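# Pour hazelnuts from bowl into glass jar

## Task

Transfer all the hazelnuts out of the small bowl and into the open glass jar (pouring is allowed). Afterwards the bowl must rest directly on the table, either way up, and the jar must be upright and resting directly on the table. It counts as failed if the bowl or jar is released or falls with no support within a few millimetres beneath it, or if anything leaves the table. Nothing may depend on the robot holding it at the end: release everything and pull the hand away.

## Robot and tools

Robot: one six-joint arm ending in a five-finger right hand. There is a single camera, cam_wrist (616x616, fisheye), mounted at the wrist. show_instructions replays the reference page showing the hand.

Frames. The scene frame has its origin on the table top under the arm's base, +z up, and +y to the left when facing along +x. Positions are in metres. The hand point sits 0.05 m in front of the palm, where the index pad meets the thumb tip in a pinch. Its own axes: +z runs along the straightened fingers (fingertips 0.06 to 0.07 m beyond it), +y points out of the palm, and +x crosses the palm toward the little finger. A bracket on the little-finger side of the wrist sticks out and can collide with things.

execute_actions: "actions" is a list holding zero or one item. An empty list just reports the state with pictures. {"steps": n} with no rows waits n control steps (up to 300, 1/30 s each), counted from the previous result, so reply time counts toward it. {"rows": [...], "steps": n} runs up to 15 steps. There is one arm, so each row is one 14-number list for that arm, applied for one step; the last row repeats if rows are fewer than steps. Add "pictures": true to get images with a motion.

Row layout, every value within -1 to 1: dx, dy, dz, rx, ry, rz, little, ring, middle, index, thumb_bend, thumb_turn, force_limit, speed.
- dx..rz are an offset, not a pose: they are expressed in the hand point's own axes and measured from the hand point pose in the most recent result that reports it (or from where the robot currently is, for later calls in the same reply or before any pose has been reported). Every row uses that same reference, so rows do not accumulate. Scale: 1.0 equals 0.6 m of translation or 180 degrees of rotation; rx, ry, rz form a single rotation vector. All zeros drives back to the reference, so it is not a pause. Each step the command is clipped to 100 mm and 16 degrees from the measured pose.
- little to thumb_turn are absolute finger targets: +1 fully open/straight, -1 fully curled. thumb_turn +1 places the thumb beside the palm, -1 across in front of it. A pinch is roughly index -0.22, thumb_bend -0.75, thumb_turn -0.57.
- force_limit maps linearly from about 0 N (at -1) to 10 N (at +1) of fingertip force (15 N for the two thumb motors); it stops closing motors only. speed maps from nearly zero (-1) to full (+1), with full travel taking 0.6 s. Use -0.9 or slower for a gentle grip.

move: "target" is one 14-number row laid out and referenced exactly as above (an offset from the last reported pose, in hand axes); the hand values are sent at the start. The hand point follows a straight path lasting 0.5 to 10 s. "speed" is in m/s, 0.002 to 0.5, default 0.25; rotation is capped at twice that in rad/s. Optional "stop_force", 9 to 40 N, ends the path when the wrist sensor reads that much extra resistance along the line to the target; the hand then backs off two steps. Use it only very slowly and without rotation, and omit it when pulling away from something being pressed. The result adds a "move:" line: done, off_target, moving, held, fault or contact, plus limits such as paced (command clipped) or held (steps blocked, and the arm may then speed up).

wait: "seconds", 0 to 10, lets the scene run with nothing new sent. zoom_image: "camera" is "cam_wrist" and "region" is [x0, y0, x1, y1] in image pixels, top-left is (0,0), at most 504 px on a side. finished_scene: "scene" is the number of the scene being ended; this is final.

Reading results: end_effector_position and end_effector_quat_wxyz give the hand point pose in the scene frame, with velocities in m/s and rad/s. "Hand target" shows where the controller is currently driving it. HELD marks steps not sent; "pose unreachable" means the clearance check altered the command. hand_measured, hand_stopped_by (moving, target, force, stalled, fault) and hand_load_n list six motor values in row order; loads near 0 mean the grip was lost. Wrist force and torque are in hand-point axes, noisy, saturating near 50 N. The last 3 steps of each action run after the result arrives. Motors keep moving to their targets between calls and then lock; resend the same values to keep a grip, or send more-open values to release.

Grasping: turn the thumb in front of the palm before reaching, then wrap the hand around objects 0.035 to 0.08 m across; they settle against the palm behind the hand point.

Avoid: contact forces of 150 N or joint torques at their limits (wrist joints only 25.7 N m, held weight included), which freeze the arm for 10 s; pressing even slightly past a firm surface, since the arm is stiff; fast moves into contact; holding loads so long that motors reach 85 °C; dropping or tipping the bowl or jar; knocking anything off the table. Loose objects may occasionally get nudged by outside pushes.

Each tool is called as name([rows], argument=value, ...), one row to a line, values as JSON.

## Session

execute_actions(actions=[])

Scene clock: 0.00 s of 6000.00 s.
end_effector_position=(+0.6633, +0.0316, +0.3687) hand_measured=(+1.000, +1.000, +1.000, +1.000, +1.000, +1.000) hand_load_n=(+0.0, +0.0, +0.0, +0.0, +0.0, +0.0) hand_stopped_by=(target, target, target, target, target, target) hand_force_limit=0.00 hand_speed=-0.80 end_effector_quat_wxyz=(+0.047, +0.826, +0.554, -0.095) end_effector_velocity=(-0.000, -0.000, +0.000) end_effector_angular_velocity=(-0.000, -0.001, -0.003)
Joint positions: [ 0.434 -0.814  0.949  1.377  2.157  0.656]
Joint velocities: [ 0.     0.    -0.     0.     0.     0.003]
Joint torques (N m, as the arm reports them, + toward a larger angle): no reading
Wrist force (N, on the end effector, along its own x y z axes, offset not removed): no reading
Wrist torque (N m, same axes, about the end effector's origin, offset not removed): no reading
Hand target: +0.663, +0.032, +0.369; +0.047, +0.826, +0.554, -0.095

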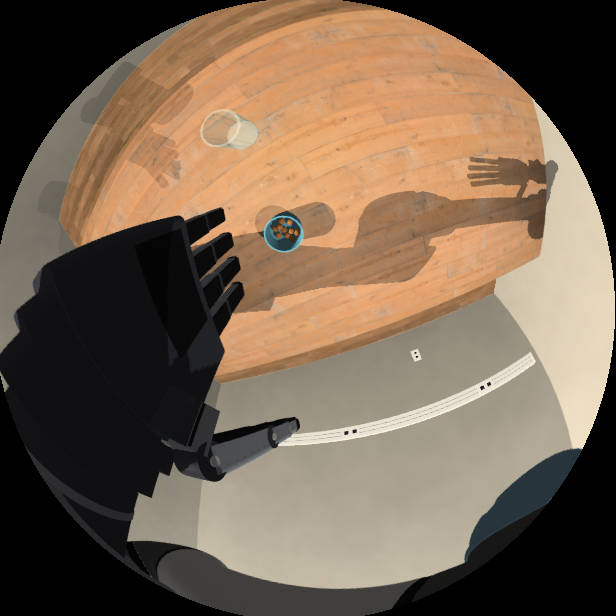

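move(target=[-0.017,-0.172,0.382,0.189,0.608,0.699,1,1,0.1,0.1,-0.4,-0.95,0,0.5], speed=0.4)

Scene clock: 4.97 s of 6000.00 s.
end_effector_position=(+0.5404, +0.0208, +0.1493) hand_measured=(+1.000, +1.000, +0.100, +0.100, -0.400, -0.950) hand_load_n=(+0.0, +0.0, +0.0, +0.0, +0.0, +0.0) hand_stopped_by=(target, target, target, target, target, target) hand_force_limit=0.00 hand_speed=0.50 end_effector_quat_wxyz=(-0.445, +0.549, -0.550, +0.445) end_effector_velocity=(+0.000, +0.000, -0.001) end_effector_angular_velocity=(+0.003, -0.011, -0.013)
Joint positions: [-0.276 -1.093  2.486 -1.508  1.119  2.824]
Joint velocities: [ 0.003  0.019  0.004 -0.039  0.011  0.012]
Joint torques (N m, as the arm reports them, + toward a larger angle): [ 23.98 -18.12   9.59  -2.06   1.86   2.61]
Wrist force (N, on the end effector, along its own x y z axes, offset not removed): [-2.2 -1.4 -2.3]
Wrist torque (N m, same axes, about the end effector's origin, offset not removed): [0.19 0.39 -0.15]
Hand target: +0.540, +0.021, +0.149; -0.445, +0.548, -0.551, +0.446
Off the commanded pose: 0.001 m, 0 deg.
Kept back: nothing.
move: done

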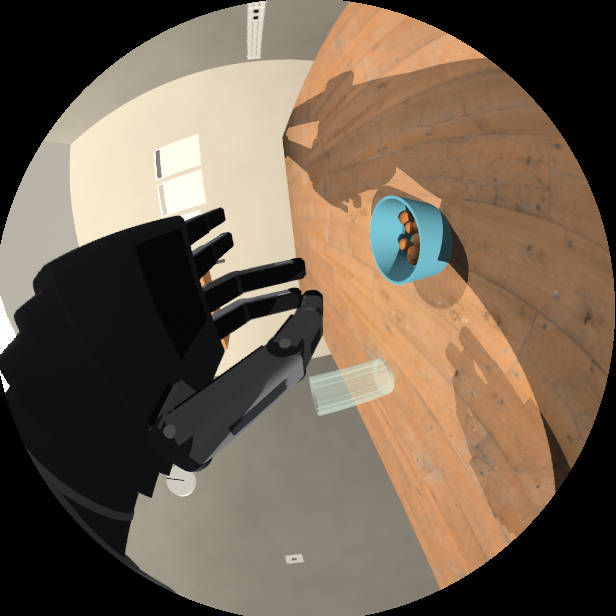

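move(target=[0.018,0.064,0.02,0,0,0,1,1,0.1,0.1,-0.4,-0.95,0,0.5], speed=0.15)

Scene clock: 6.17 s of 6000.00 s.
end_effector_position=(+0.5441, +0.0102, +0.1096) hand_measured=(+1.000, +1.000, +0.100, +0.100, -0.400, -0.950) hand_load_n=(+0.0, +0.0, +0.0, +0.0, +0.0, +0.0) hand_stopped_by=(target, target, target, target, target, target) hand_force_limit=0.00 hand_speed=0.50 end_effector_quat_wxyz=(-0.445, +0.549, -0.550, +0.445) end_effector_velocity=(+0.000, -0.001, -0.003) end_effector_angular_velocity=(+0.000, +0.000, +0.000)
Joint positions: [-0.325 -0.972  2.434 -1.579  1.071  2.83 ]
Joint velocities: [-0.003  0.01  -0.005 -0.005 -0.003  0.001]
Joint torques (N m, as the arm reports them, + toward a larger angle): [ -1.16 -20.8   -2.54  -1.98  -2.87   2.66]
Wrist force (N, on the end effector, along its own x y z axes, offset not removed): [-0.2 -2.4 -1.4]
Wrist torque (N m, same axes, about the end effector's origin, offset not removed): [0.20 -0.02 -0.24]
Hand target: +0.544, +0.010, +0.109; -0.445, +0.549, -0.550, +0.445
Off the commanded pose: 0.000 m, 0 deg.
Kept back: nothing.
move: done

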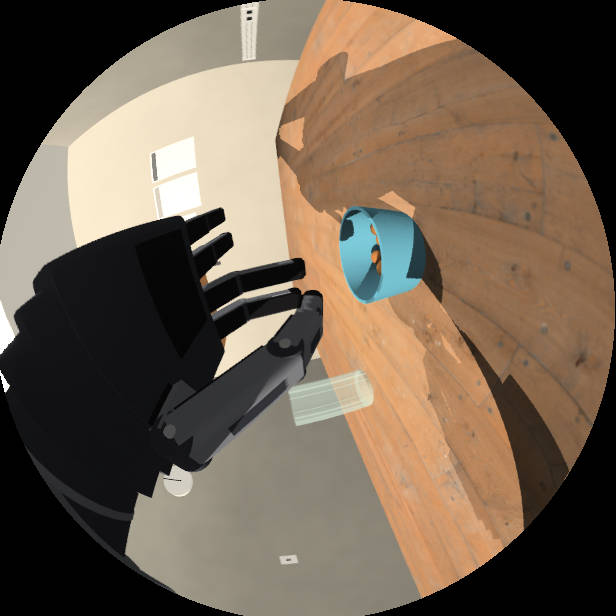

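move(target=[0.013,0.06,0.013,0,0,0,1,1,0.1,0.1,-0.4,-0.95,0,0.5], speed=0.1)

move(target=[0,0.045,0.0095,0,0,0,1,1,0.1,0.1,-0.4,-0.95,0,0.5], speed=0.012, stop_force=9)

zoom_image(camera="cam_wrist", region=[220,210,420,410])

Scene clock: 7.37 s of 6000.00 s.
end_effector_position=(+0.5443, +0.0025, +0.0732) hand_measured=(+1.000, +1.000, +0.100, +0.100, -0.400, -0.950) hand_load_n=(+0.0, +0.0, +0.0, +0.0, +0.0, +0.0) hand_stopped_by=(target, target, target, target, target, target) hand_force_limit=0.00 hand_speed=0.50 end_effector_quat_wxyz=(-0.445, +0.549, -0.550, +0.445) end_effector_velocity=(+0.001, -0.001, -0.003) end_effector_angular_velocity=(+0.000, -0.001, -0.000)
Joint positions: [-0.365 -0.864  2.384 -1.639  1.031  2.836]
Joint velocities: [-0.003  0.009 -0.006 -0.004 -0.003  0.001]
Joint torques (N m, as the arm reports them, + toward a larger angle): [ -1.47 -21.33  -2.12  -1.57  -3.07   2.71]
Wrist force (N, on the end effector, along its own x y z axes, offset not removed): [-0.2 -3.1 -1.8]
Wrist torque (N m, same axes, about the end effector's origin, offset not removed): [-0.17 0.06 -0.13]
Hand target: +0.544, +0.002, +0.073; -0.445, +0.549, -0.550, +0.445
Off the commanded pose: 0.000 m, 0 deg.
Kept back: nothing.
move: done

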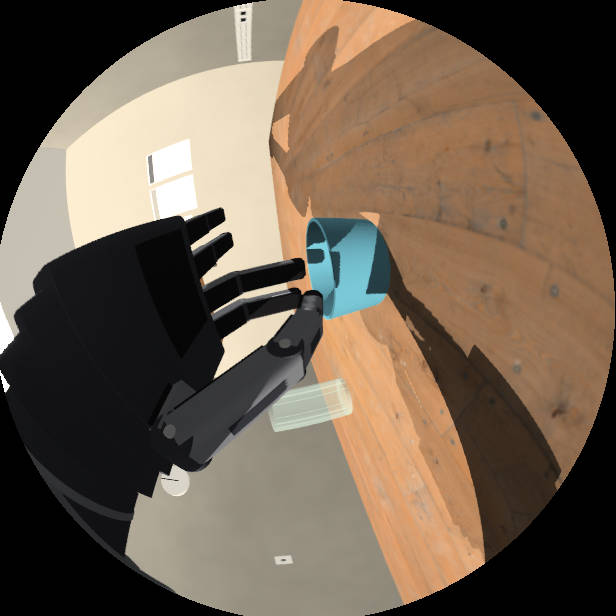

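Scene clock: 9.93 s of 6000.00 s.
end_effector_position=(+0.5443, +0.0026, +0.0460) hand_measured=(+1.000, +1.000, +0.100, +0.100, -0.400, -0.950) hand_load_n=(+0.0, +0.0, +0.0, +0.0, +0.0, +0.0) hand_stopped_by=(target, target, target, target, target, target) hand_force_limit=0.00 hand_speed=0.50 end_effector_quat_wxyz=(-0.445, +0.549, -0.550, +0.445) end_effector_velocity=(-0.000, +0.000, -0.003) end_effector_angular_velocity=(+0.001, +0.000, -0.000)
Joint positions: [-0.377 -0.782  2.341 -1.679  1.019  2.838]
Joint velocities: [-0.001  0.008 -0.005 -0.003 -0.001  0.   ]
Joint torques (N m, as the arm reports them, + toward a larger angle): [ -0.65 -22.21  -1.08  -1.81  -2.89   2.68]
Wrist force (N, on the end effector, along its own x y z axes, offset not removed): [2.3 -0.6 -2.9]
Wrist torque (N m, same axes, about the end effector's origin, offset not removed): [0.16 -0.32 0.14]
Hand target: +0.544, +0.003, +0.046; -0.445, +0.549, -0.550, +0.445
Off the commanded pose: 0.000 m, 0 deg.
Kept back: nothing.
move: done

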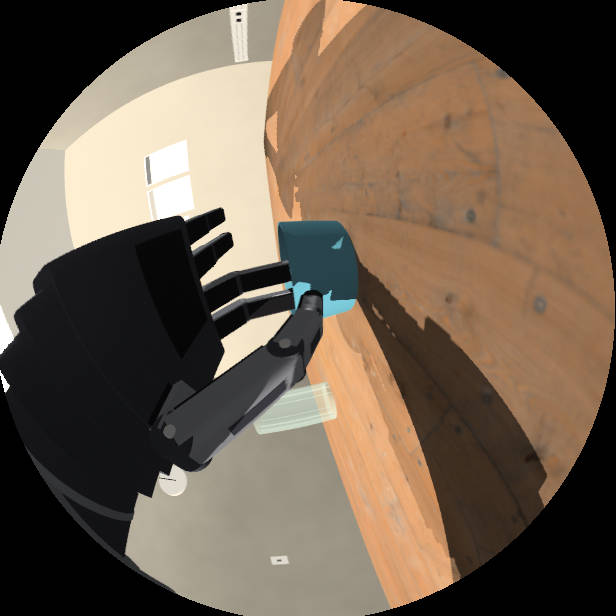

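Region (220, 210, 420, 410) of cam_wrist's 616x616 image, scaled by 2.520, with more detail than that image has.

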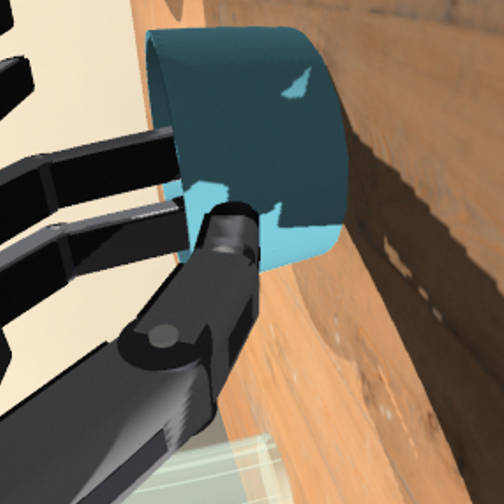

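move(target=[0,0.008,0.014,0,0,0,1,1,-0.6,-0.6,-0.4,-0.95,0.7,-0.85], speed=0.02)

move(target=[0,-0.006,-0.001,0,0,0,1,1,-0.65,-0.65,-0.4,-0.95,0.9,-0.9], speed=0.01)

Scene clock: 11.67 s of 6000.00 s.
end_effector_position=(+0.5516, +0.0026, +0.0396) hand_measured=(+1.000, +1.000, -0.196, -0.204, -0.398, -0.950) hand_load_n=(+0.0, +0.0, +10.0, +9.0, +2.5, +0.0) hand_stopped_by=(target, target, force, force, target, target) hand_force_limit=0.70 hand_speed=-0.85 end_effector_quat_wxyz=(-0.445, +0.549, -0.550, +0.445) end_effector_velocity=(-0.000, +0.000, -0.000) end_effector_angular_velocity=(+0.001, +0.000, -0.000)
Joint positions: [-0.367 -0.77   2.313 -1.663  1.029  2.836]
Joint velocities: [-0.     0.     0.     0.     0.     0.001]
Joint torques (N m, as the arm reports them, + toward a larger angle): [ 22.32 -19.27  -0.58   2.1    2.48  -2.38]
Wrist force (N, on the end effector, along its own x y z axes, offset not removed): [-0.8 -6.2 -7.8]
Wrist torque (N m, same axes, about the end effector's origin, offset not removed): [0.18 0.38 -0.18]
Hand target: +0.552, +0.003, +0.040; -0.445, +0.549, -0.550, +0.445
Off the commanded pose: 0.000 m, 0 deg.
Kept back: nothing.
move: done

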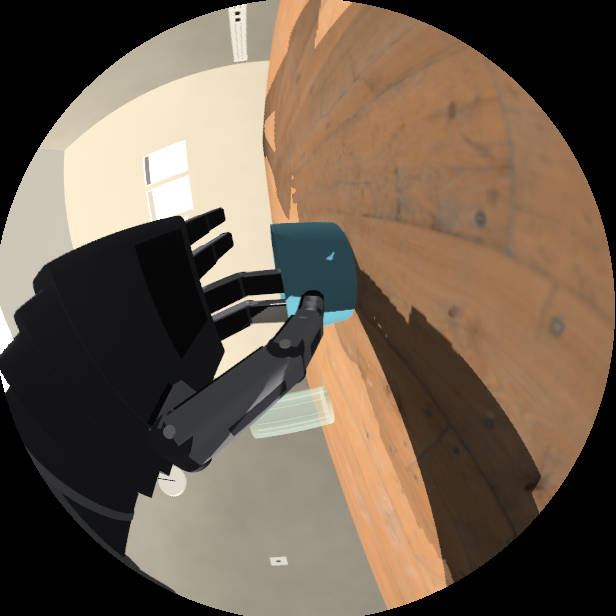

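Scene clock: 12.37 s of 6000.00 s.
end_effector_position=(+0.5517, +0.0026, +0.0429) hand_measured=(+1.000, +1.000, -0.196, -0.208, -0.396, -0.950) hand_load_n=(+0.0, +0.0, +9.0, +8.5, +5.0, +0.0) hand_stopped_by=(target, target, force, force, target, target) hand_force_limit=0.90 hand_speed=-0.90 end_effector_quat_wxyz=(-0.445, +0.549, -0.550, +0.445) end_effector_velocity=(-0.000, +0.000, +0.002) end_effector_angular_velocity=(+0.001, +0.000, -0.000)
Joint positions: [-0.366 -0.78   2.318 -1.658  1.03   2.836]
Joint velocities: [ 0.001 -0.006  0.004  0.003  0.001  0.001]
Joint torques (N m, as the arm reports them, + toward a larger angle): [ 23.98 -49.08  13.77   0.98   1.7   -2.35]
Wrist force (N, on the end effector, along its own x y z axes, offset not removed): [-1.8 1.1 -1.0]
Wrist torque (N m, same axes, about the end effector's origin, offset not removed): [-0.15 0.46 -0.23]
Hand target: +0.552, +0.003, +0.043; -0.445, +0.549, -0.550, +0.445
Off the commanded pose: 0.000 m, 0 deg.
Kept back: nothing.
move: done

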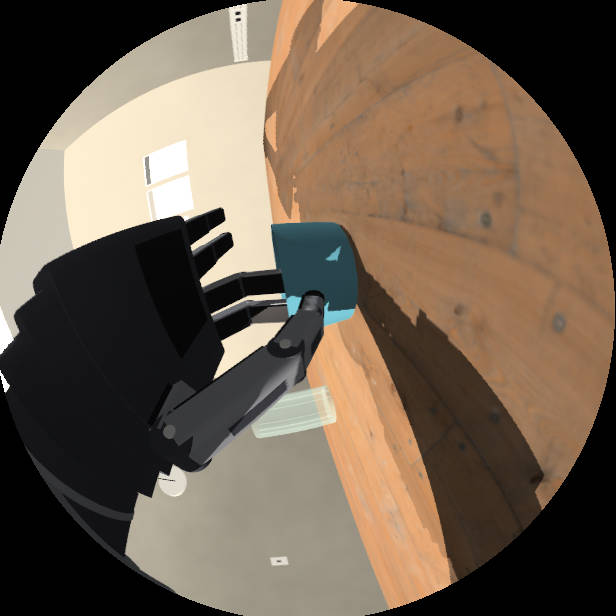

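move(target=[-0.12,-0.305,-0.008,0,0,0,1,1,-0.7,-0.7,-0.4,-0.95,1,-0.9], speed=0.12)

Scene clock: 14.83 s of 6000.00 s.
end_effector_position=(+0.5847, +0.0740, +0.2226) hand_measured=(+1.000, +1.000, -0.204, -0.216, -0.396, -0.950) hand_load_n=(+0.0, +0.0, +10.5, +9.5, +7.5, +0.0) hand_stopped_by=(target, target, force, force, target, target) hand_force_limit=1.00 hand_speed=-0.90 end_effector_quat_wxyz=(-0.445, +0.549, -0.550, +0.445) end_effector_velocity=(+0.000, +0.001, +0.002) end_effector_angular_velocity=(+0.001, +0.002, -0.001)
Joint positions: [ 0.004 -1.257  2.383 -1.23   1.397  2.792]
Joint velocities: [ 0.006 -0.007 -0.002  0.011  0.008 -0.   ]
Joint torques (N m, as the arm reports them, + toward a larger angle): [ 23.94 -43.99 -10.3    0.73   1.81  -2.43]
Wrist force (N, on the end effector, along its own x y z axes, offset not removed): [0.2 1.4 -3.2]
Wrist torque (N m, same axes, about the end effector's origin, offset not removed): [0.35 0.02 0.10]
Hand target: +0.585, +0.074, +0.223; -0.445, +0.549, -0.550, +0.445
Off the commanded pose: 0.001 m, 0 deg.
Kept back: nothing.
move: done

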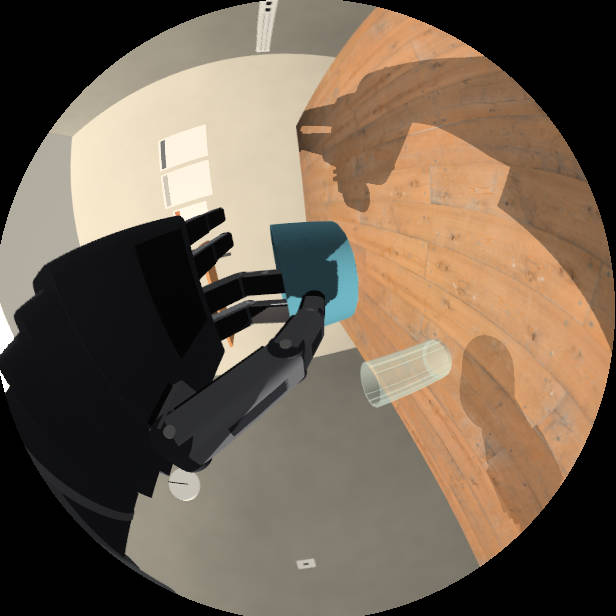

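move(target=[-0.188,0.018,-0.005,0,0.03,-0.136,1,1,-0.7,-0.7,-0.4,-0.95,1,-0.9], speed=0.13)

Scene clock: 17.27 s of 6000.00 s.
end_effector_position=(+0.5797, +0.1862, +0.2129) hand_measured=(+1.000, +1.000, -0.204, -0.216, -0.396, -0.950) hand_load_n=(+0.0, +0.0, +11.0, +9.5, +7.5, +0.0) hand_stopped_by=(target, target, force, force, target, target) hand_force_limit=1.00 hand_speed=-0.90 end_effector_quat_wxyz=(-0.315, +0.632, -0.442, +0.554) end_effector_velocity=(+0.001, +0.003, -0.000) end_effector_angular_velocity=(-0.015, -0.002, -0.003)
Joint positions: [ 0.438 -0.985  2.224 -1.401  1.905  2.303]
Joint velocities: [ 0.011  0.01  -0.009 -0.006  0.015 -0.017]
Joint torques (N m, as the arm reports them, + toward a larger angle): [ 28.44 -21.22 -11.85  -2.85   1.6   -2.35]
Wrist force (N, on the end effector, along its own x y z axes, offset not removed): [-2.8 -1.4 -2.3]
Wrist torque (N m, same axes, about the end effector's origin, offset not removed): [0.06 0.41 -0.33]
Hand target: +0.580, +0.187, +0.213; -0.314, +0.632, -0.441, +0.554
Off the commanded pose: 0.001 m, 0 deg.
Kept back: nothing.
move: done

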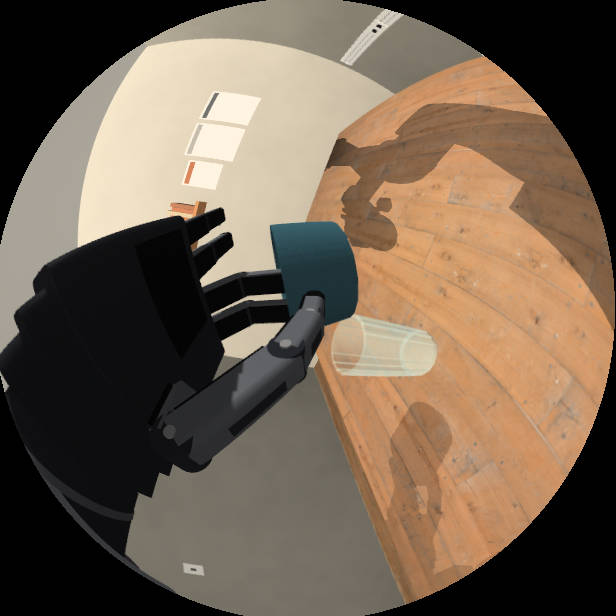

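move(target=[-0.047,0.026,0,0,0.035,-0.163,1,1,-0.7,-0.7,-0.4,-0.95,1,-0.9], speed=0.12)

zoom_image(camera="cam_wrist", region=[200,210,420,430])

Scene clock: 20.13 s of 6000.00 s.
end_effector_position=(+0.5767, +0.2053, +0.1873) hand_measured=(+1.000, +1.000, -0.204, -0.216, -0.396, -0.950) hand_load_n=(+0.0, +0.0, +11.0, +9.0, +7.5, +0.0) hand_stopped_by=(target, target, force, force, target, target) hand_force_limit=1.00 hand_speed=-0.90 end_effector_quat_wxyz=(-0.141, +0.692, -0.284, +0.649) end_effector_velocity=(-0.000, +0.000, -0.001) end_effector_angular_velocity=(-0.016, -0.001, -0.001)
Joint positions: [ 0.546 -0.756  2.104 -1.627  2.057  1.724]
Joint velocities: [ 0.002  0.008 -0.004 -0.009  0.002 -0.018]
Joint torques (N m, as the arm reports them, + toward a larger angle): [ 31.08 -25.14 -10.64  -3.11   1.35  -2.5 ]
Wrist force (N, on the end effector, along its own x y z axes, offset not removed): [0.9 2.5 -0.6]
Wrist torque (N m, same axes, about the end effector's origin, offset not removed): [0.40 -0.14 0.16]
Hand target: +0.577, +0.205, +0.187; -0.140, +0.692, -0.284, +0.649
Off the commanded pose: 0.000 m, 0 deg.
Kept back: nothing.
move: done

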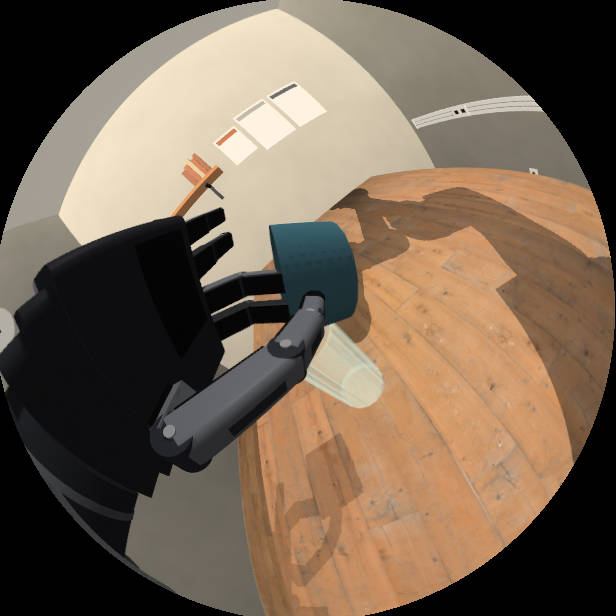

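Region (200, 210, 420, 430) of cam_wrist's 616x616 image, scaled by 2.291, with more detail than that image has.

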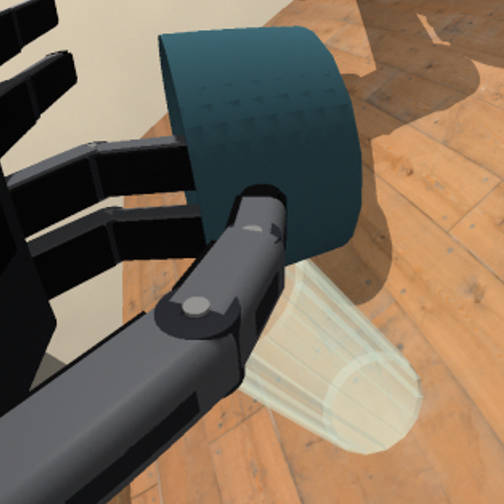

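move(target=[-0.018,0.003,0.005,0,0.029,-0.136,1,1,-0.7,-0.7,-0.4,-0.95,1,-0.9], speed=0.05)

zoom_image(camera="cam_wrist", region=[200,210,420,430])

Scene clock: 25.03 s of 6000.00 s.
end_effector_position=(+0.5794, +0.2096, +0.1772) hand_measured=(+1.000, +1.000, -0.204, -0.216, -0.396, -0.950) hand_load_n=(+0.0, +0.0, +11.0, +8.5, +8.5, +0.5) hand_stopped_by=(target, target, force, force, target, target) hand_force_limit=1.00 hand_speed=-0.90 end_effector_quat_wxyz=(+0.012, +0.706, -0.138, +0.694) end_effector_velocity=(+0.000, +0.000, -0.001) end_effector_angular_velocity=(-0.018, -0.000, -0.000)
Joint positions: [ 0.563 -0.595  2.013 -1.802  2.066  1.245]
Joint velocities: [-0.     0.007 -0.004 -0.007 -0.001 -0.019]
Joint torques (N m, as the arm reports them, + toward a larger angle): [  8.87 -26.4  -10.42  -3.27  -3.36  -2.54]
Wrist force (N, on the end effector, along its own x y z axes, offset not removed): [-4.6 -3.8 -2.7]
Wrist torque (N m, same axes, about the end effector's origin, offset not removed): [-0.32 0.60 -0.21]
Hand target: +0.579, +0.210, +0.177; +0.013, +0.706, -0.137, +0.694
Off the commanded pose: 0.000 m, 0 deg.
Kept back: nothing.
move: done

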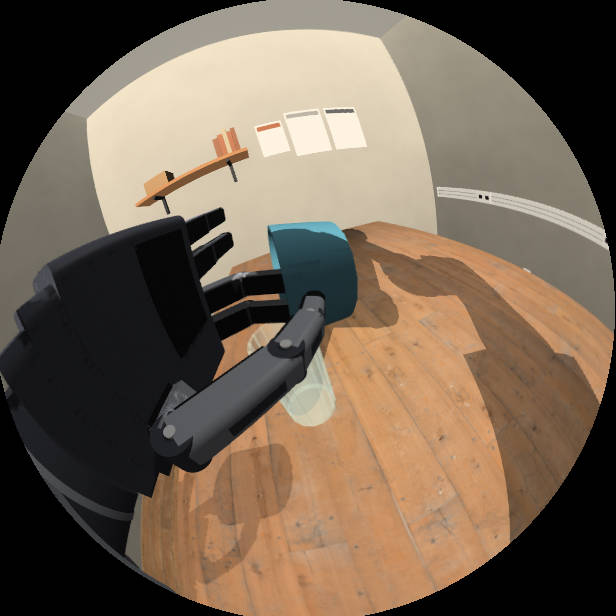

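Region (200, 210, 420, 430) of cam_wrist's 616x616 image, scaled by 2.291, with more detail than that image has.

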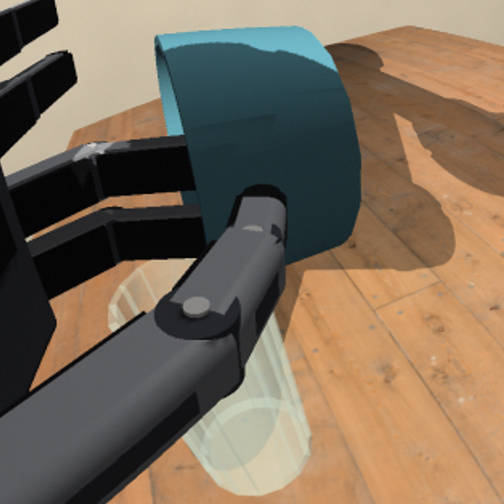

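move(target=[0,0,-0.004,0,0.013,-0.06,1,1,-0.7,-0.7,-0.4,-0.95,1,-0.9], speed=0.025)

move(target=[0.012,-0.014,-0.003,0,0.02,-0.092,1,1,-0.7,-0.7,-0.4,-0.95,1,-0.9], speed=0.05)

move(target=[0.022,0.02,0,0,-0.062,0.288,1,1,-0.7,-0.7,-0.4,-0.95,1,-0.9])

move(target=[0.124,0.174,0.037,0,-0.065,0.299,1,1,-0.7,-0.7,-0.4,-0.95,1,-0.9], speed=0.3)

Scene clock: 29.30 s of 6000.00 s.
end_effector_position=(+0.5771, +0.2101, +0.1773) hand_measured=(+1.000, +1.000, -0.204, -0.216, -0.394, -0.950) hand_load_n=(+0.0, +0.0, +10.5, +8.5, +8.5, +0.5) hand_stopped_by=(target, target, force, force, target, target) hand_force_limit=1.00 hand_speed=-0.90 end_effector_quat_wxyz=(+0.080, +0.702, -0.072, +0.704) end_effector_velocity=(+0.000, +0.000, +0.000) end_effector_angular_velocity=(-0.015, -0.001, -0.000)
Joint positions: [ 0.56  -0.535  1.989 -1.878  2.046  1.04 ]
Joint velocities: [-0.     0.005 -0.003 -0.006 -0.002 -0.016]
Joint torques (N m, as the arm reports them, + toward a larger angle): [  8.26 -27.17  -9.4   -3.22  -3.24  -2.44]
Wrist force (N, on the end effector, along its own x y z axes, offset not removed): [-3.4 -1.1 0.0]
Wrist torque (N m, same axes, about the end effector's origin, offset not removed): [-0.01 0.35 -0.34]
Hand target: +0.577, +0.210, +0.177; +0.080, +0.702, -0.071, +0.704
Off the commanded pose: 0.000 m, 0 deg.
Kept back: nothing.
move: done

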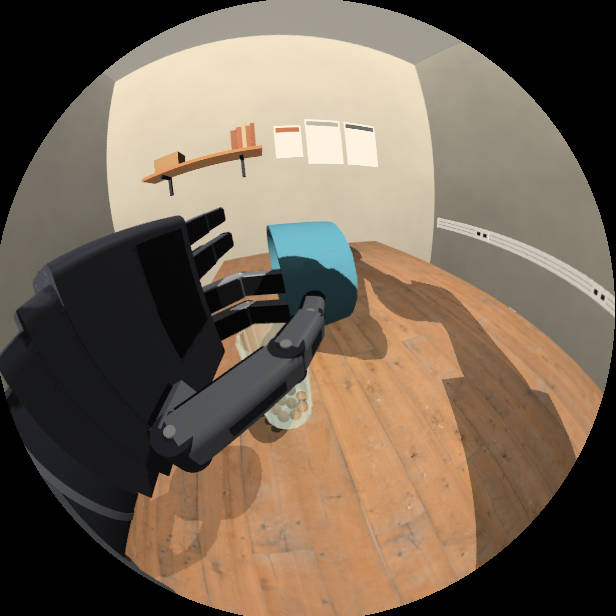

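Scene clock: 32.57 s of 6000.00 s.
end_effector_position=(+0.5772, +0.2187, +0.1844) hand_measured=(+1.000, +1.000, -0.204, -0.216, -0.394, -0.950) hand_load_n=(+0.0, +0.0, +10.5, +8.0, +9.0, +0.5) hand_stopped_by=(target, target, force, force, target, target) hand_force_limit=1.00 hand_speed=-0.90 end_effector_quat_wxyz=(+0.182, +0.683, +0.032, +0.707) end_effector_velocity=(+0.000, +0.001, +0.000) end_effector_angular_velocity=(-0.016, -0.001, +0.000)
Joint positions: [ 0.558 -0.457  1.942 -1.962  2.005  0.731]
Joint velocities: [-0.     0.005 -0.003 -0.005 -0.003 -0.017]
Joint torques (N m, as the arm reports them, + toward a larger angle): [  9.44 -27.76 -10.02  -3.48  -3.36  -2.72]
Wrist force (N, on the end effector, along its own x y z axes, offset not removed): [-1.0 -3.2 -3.9]
Wrist torque (N m, same axes, about the end effector's origin, offset not removed): [-0.10 0.06 -0.19]
Hand target: +0.577, +0.219, +0.184; +0.182, +0.683, +0.033, +0.707
Off the commanded pose: 0.000 m, 0 deg.
Kept back: nothing.
move: done

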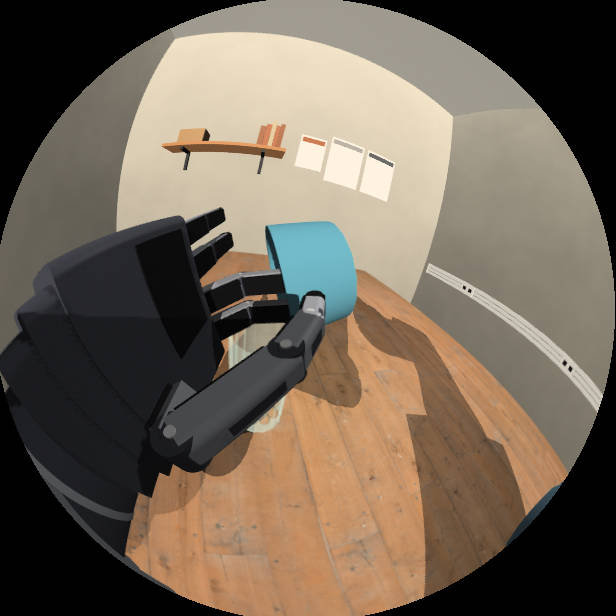

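Scene clock: 35.00 s of 6000.00 s.
end_effector_position=(+0.5743, +0.2114, +0.2004) hand_measured=(+1.000, +1.000, -0.204, -0.216, -0.394, -0.950) hand_load_n=(+0.0, +0.0, +10.5, +8.5, +8.0, +0.5) hand_stopped_by=(target, target, force, force, target, target) hand_force_limit=1.00 hand_speed=-0.90 end_effector_quat_wxyz=(-0.142, +0.691, -0.286, +0.648) end_effector_velocity=(+0.000, -0.000, +0.000) end_effector_angular_velocity=(+0.017, +0.002, +0.002)
Joint positions: [ 0.573 -0.779  2.106 -1.609  2.083  1.72 ]
Joint velocities: [-0.003 -0.008  0.003  0.013 -0.004  0.02 ]
Joint torques (N m, as the arm reports them, + toward a larger angle): [  7.   -50.22   2.15  -0.04  -3.08   2.56]
Wrist force (N, on the end effector, along its own x y z axes, offset not removed): [-1.8 -1.1 -3.9]
Wrist torque (N m, same axes, about the end effector's origin, offset not removed): [0.05 0.34 -0.18]
Hand target: +0.574, +0.211, +0.200; -0.143, +0.691, -0.286, +0.648
Off the commanded pose: 0.000 m, 0 deg.
Kept back: nothing.
move: done

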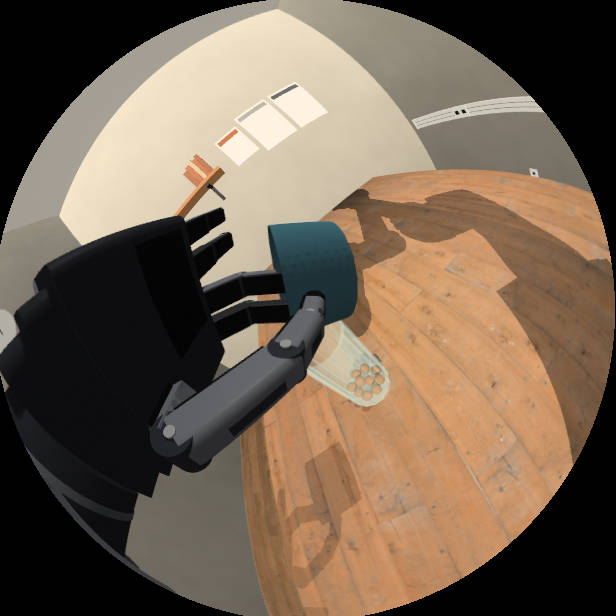

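Scene clock: 37.27 s of 6000.00 s.
end_effector_position=(+0.5735, +0.0818, +0.1990) hand_measured=(+1.000, +1.000, -0.204, -0.216, -0.394, -0.950) hand_load_n=(+0.0, +0.0, +10.5, +9.5, +7.5, +0.5) hand_stopped_by=(target, target, force, force, target, target) hand_force_limit=1.00 hand_speed=-0.90 end_effector_quat_wxyz=(-0.446, +0.548, -0.552, +0.443) end_effector_velocity=(-0.000, -0.001, -0.000) end_effector_angular_velocity=(+0.015, -0.001, +0.006)
Joint positions: [-0.006 -1.177  2.402 -1.328  1.387  2.799]
Joint velocities: [-0.014 -0.003  0.002  0.002 -0.022  0.014]
Joint torques (N m, as the arm reports them, + toward a larger angle): [  0.54 -45.03   5.13   0.72  -2.97   2.65]
Wrist force (N, on the end effector, along its own x y z axes, offset not removed): [4.2 -2.6 -5.5]
Wrist torque (N m, same axes, about the end effector's origin, offset not removed): [-0.05 -0.26 0.13]
Hand target: +0.574, +0.082, +0.199; -0.447, +0.547, -0.552, +0.442
Off the commanded pose: 0.001 m, 0 deg.
Kept back: nothing.
move: done

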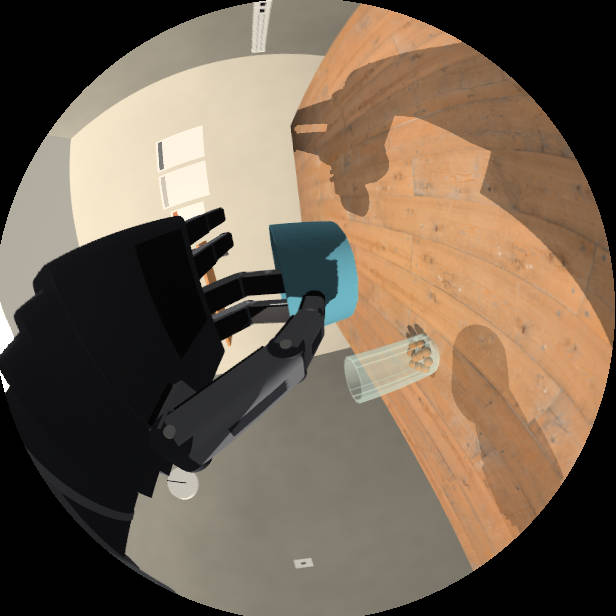

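move(target=[0,0.249,0.053,0,0,0,1,1,-0.7,-0.7,-0.4,-0.95,1,-0.9], speed=0.18)

move(target=[0,0.016,0.003,0,0,0,1,1,-0.7,-0.7,-0.4,-0.95,1,-0.9], speed=0.008, stop_force=9)

Scene clock: 39.03 s of 6000.00 s.
end_effector_position=(+0.5737, +0.0830, +0.0468) hand_measured=(+1.000, +1.000, -0.204, -0.216, -0.394, -0.950) hand_load_n=(+0.0, +0.0, +10.5, +9.5, +7.5, +0.5) hand_stopped_by=(target, target, force, force, target, target) hand_force_limit=1.00 hand_speed=-0.90 end_effector_quat_wxyz=(-0.446, +0.548, -0.552, +0.443) end_effector_velocity=(+0.000, +0.000, -0.003) end_effector_angular_velocity=(+0.000, -0.001, +0.000)
Joint positions: [-0.128 -0.72   2.247 -1.633  1.266  2.812]
Joint velocities: [-0.001  0.008 -0.005 -0.003 -0.001  0.   ]
Joint torques (N m, as the arm reports them, + toward a larger angle): [  2.59 -24.37  -0.71  -1.82  -2.82   2.65]
Wrist force (N, on the end effector, along its own x y z axes, offset not removed): [0.3 1.2 -2.5]
Wrist torque (N m, same axes, about the end effector's origin, offset not removed): [0.34 0.06 -0.03]
Hand target: +0.574, +0.083, +0.046; -0.446, +0.548, -0.552, +0.443
Off the commanded pose: 0.001 m, 0 deg.
Kept back: nothing.
move: done

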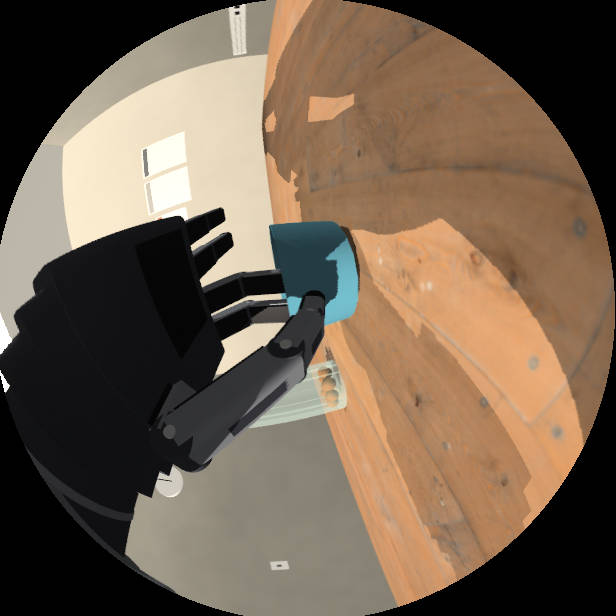

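Scene clock: 40.27 s of 6000.00 s.
end_effector_position=(+0.5736, +0.0830, +0.0400) hand_measured=(+1.000, +1.000, -0.204, -0.216, -0.396, -0.950) hand_load_n=(+0.0, +0.0, +11.5, +10.0, +5.0, +0.0) hand_stopped_by=(target, target, force, force, target, target) hand_force_limit=1.00 hand_speed=-0.90 end_effector_quat_wxyz=(-0.446, +0.548, -0.552, +0.443) end_effector_velocity=(-0.001, +0.001, +0.002) end_effector_angular_velocity=(+0.002, +0.003, +0.003)
Joint positions: [-0.133 -0.701  2.237 -1.642  1.261  2.812]
Joint velocities: [ 0.003 -0.007  0.005  0.007  0.    -0.   ]
Joint torques (N m, as the arm reports them, + toward a larger angle): [ 25.4  -43.54  11.98   3.24   2.4    1.77]
Wrist force (N, on the end effector, along its own x y z axes, offset not removed): [-0.4 -15.0 -7.7]
Wrist torque (N m, same axes, about the end effector's origin, offset not removed): [-0.12 0.52 -0.58]
Hand target: +0.574, +0.083, +0.040; -0.446, +0.548, -0.552, +0.443
Off the commanded pose: 0.003 m, 0 deg.
Kept back: nothing.
move: contact

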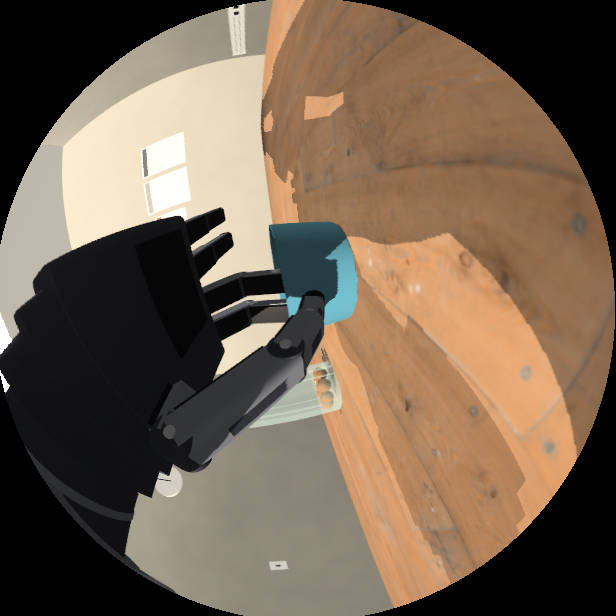

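move(target=[0,-0.003,-0.014,0,0,0,1,1,0.1,0.1,-0.4,-0.95,0.9,0], speed=0.014)

move(target=[0,-0.1,-0.025,0,0,0,1,1,0.1,0.1,-0.4,-0.95,0.9,0], speed=0.1)

move(target=[0,-0.27,0.12,0,0,0,1,1,0.1,0.1,-0.4,-0.95,0.9,0])

zoom_image(camera="cam_wrist", region=[330,220,616,506])

Scene clock: 41.37 s of 6000.00 s.
end_effector_position=(+0.5661, +0.0830, +0.0434) hand_measured=(+1.000, +1.000, +0.100, +0.100, -0.400, -0.950) hand_load_n=(+0.0, +0.0, +0.0, +0.0, +0.0, +0.0) hand_stopped_by=(target, target, target, target, target, target) hand_force_limit=0.90 hand_speed=0.00 end_effector_quat_wxyz=(-0.446, +0.548, -0.552, +0.443) end_effector_velocity=(-0.002, -0.000, +0.001) end_effector_angular_velocity=(+0.000, -0.001, -0.000)
Joint positions: [-0.138 -0.704  2.26  -1.662  1.255  2.813]
Joint velocities: [-0.003 -0.001  0.008 -0.009 -0.003  0.001]
Joint torques (N m, as the arm reports them, + toward a larger angle): [  1.83 -49.1   11.41  -1.89  -2.86   2.86]
Wrist force (N, on the end effector, along its own x y z axes, offset not removed): [0.2 -1.7 2.6]
Wrist torque (N m, same axes, about the end effector's origin, offset not removed): [-0.35 -0.13 -0.20]
Hand target: +0.566, +0.083, +0.044; -0.446, +0.548, -0.552, +0.443
Off the commanded pose: 0.000 m, 0 deg.
Kept back: nothing.
move: done

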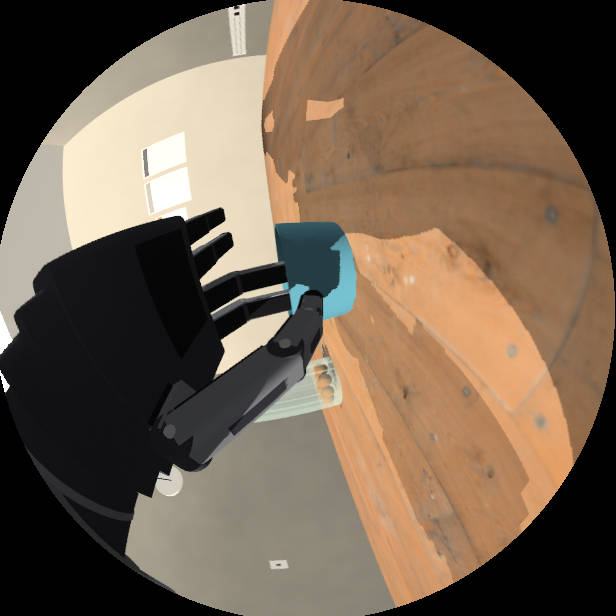

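Scene clock: 42.53 s of 6000.00 s.
end_effector_position=(+0.5638, +0.0826, +0.1047) hand_measured=(+1.000, +1.000, +0.100, +0.100, -0.400, -0.950) hand_load_n=(+0.0, +0.0, +0.0, +0.0, +0.0, +0.0) hand_stopped_by=(target, target, target, target, target, target) hand_force_limit=0.90 hand_speed=0.00 end_effector_quat_wxyz=(-0.446, +0.548, -0.552, +0.443) end_effector_velocity=(-0.000, -0.000, +0.003) end_effector_angular_velocity=(+0.001, +0.001, -0.000)
Joint positions: [-0.096 -0.879  2.351 -1.577  1.298  2.808]
Joint velocities: [ 0.002 -0.01   0.005  0.007  0.002  0.001]
Joint torques (N m, as the arm reports them, + toward a larger angle): [ 26.44 -48.02  10.85   1.12   1.72  -2.27]
Wrist force (N, on the end effector, along its own x y z axes, offset not removed): [0.6 0.7 -1.5]
Wrist torque (N m, same axes, about the end effector's origin, offset not removed): [0.27 0.04 -0.34]
Hand target: +0.564, +0.083, +0.105; -0.446, +0.548, -0.552, +0.443
Off the commanded pose: 0.000 m, 0 deg.
Kept back: nothing.
move: done

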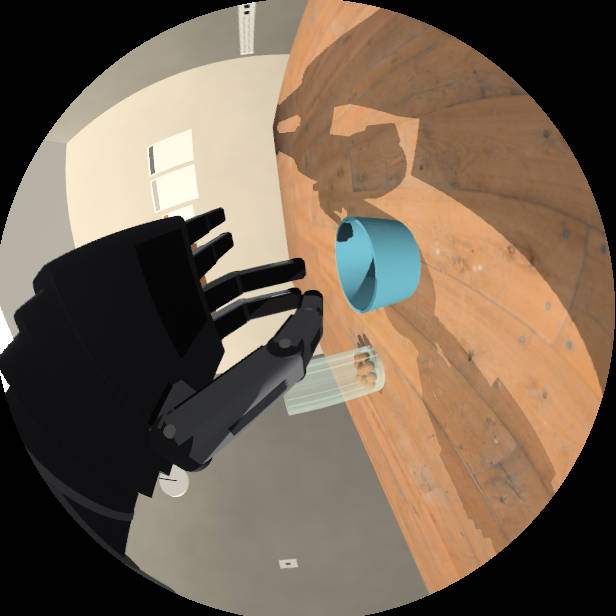

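Scene clock: 43.93 s of 6000.00 s.
end_effector_position=(+0.6674, +0.0812, +0.2478) hand_measured=(+1.000, +1.000, +0.100, +0.100, -0.400, -0.950) hand_load_n=(+0.0, +0.0, +0.0, +0.0, +0.0, +0.0) hand_stopped_by=(target, target, target, target, target, target) hand_force_limit=0.90 hand_speed=0.00 end_effector_quat_wxyz=(-0.447, +0.548, -0.552, +0.443) end_effector_velocity=(+0.002, +0.000, +0.002) end_effector_angular_velocity=(-0.000, +0.005, +0.000)
Joint positions: [ 0.091 -1.243  2.145 -1.005  1.483  2.789]
Joint velocities: [ 0.004 -0.004 -0.01   0.019  0.005 -0.001]
Joint torques (N m, as the arm reports them, + toward a larger angle): [ 26.38 -47.5  -15.04   0.57   1.88  -2.42]
Wrist force (N, on the end effector, along its own x y z axes, offset not removed): [-1.5 0.4 -0.8]
Wrist torque (N m, same axes, about the end effector's origin, offset not removed): [0.32 0.08 -0.21]
Hand target: +0.668, +0.081, +0.248; -0.446, +0.548, -0.552, +0.443
Off the commanded pose: 0.001 m, 0 deg.
Kept back: nothing.
move: done

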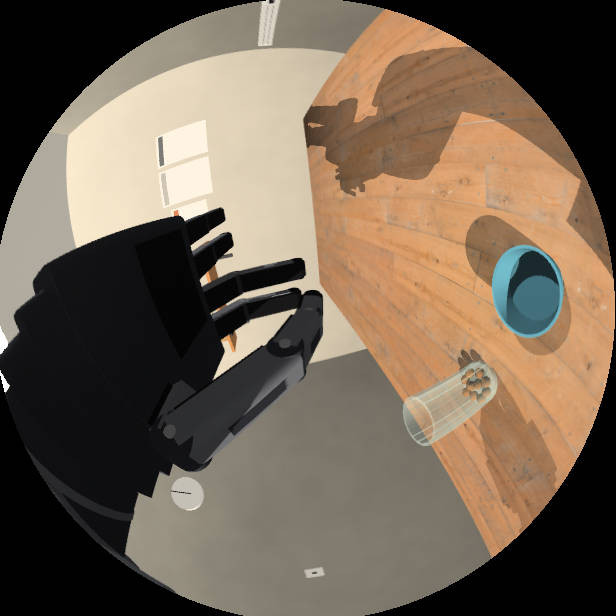

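Region (330, 220, 616, 506) of cam_wrist's 616x616 image, scaled by 1.762, with more detail than that image has.

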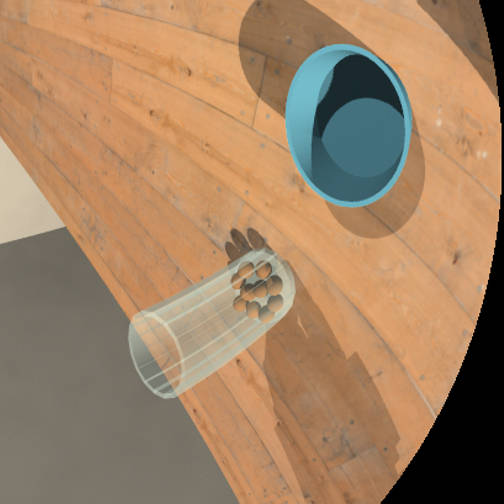

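finished_scene(scene=2)

The scene is finished: the task was done.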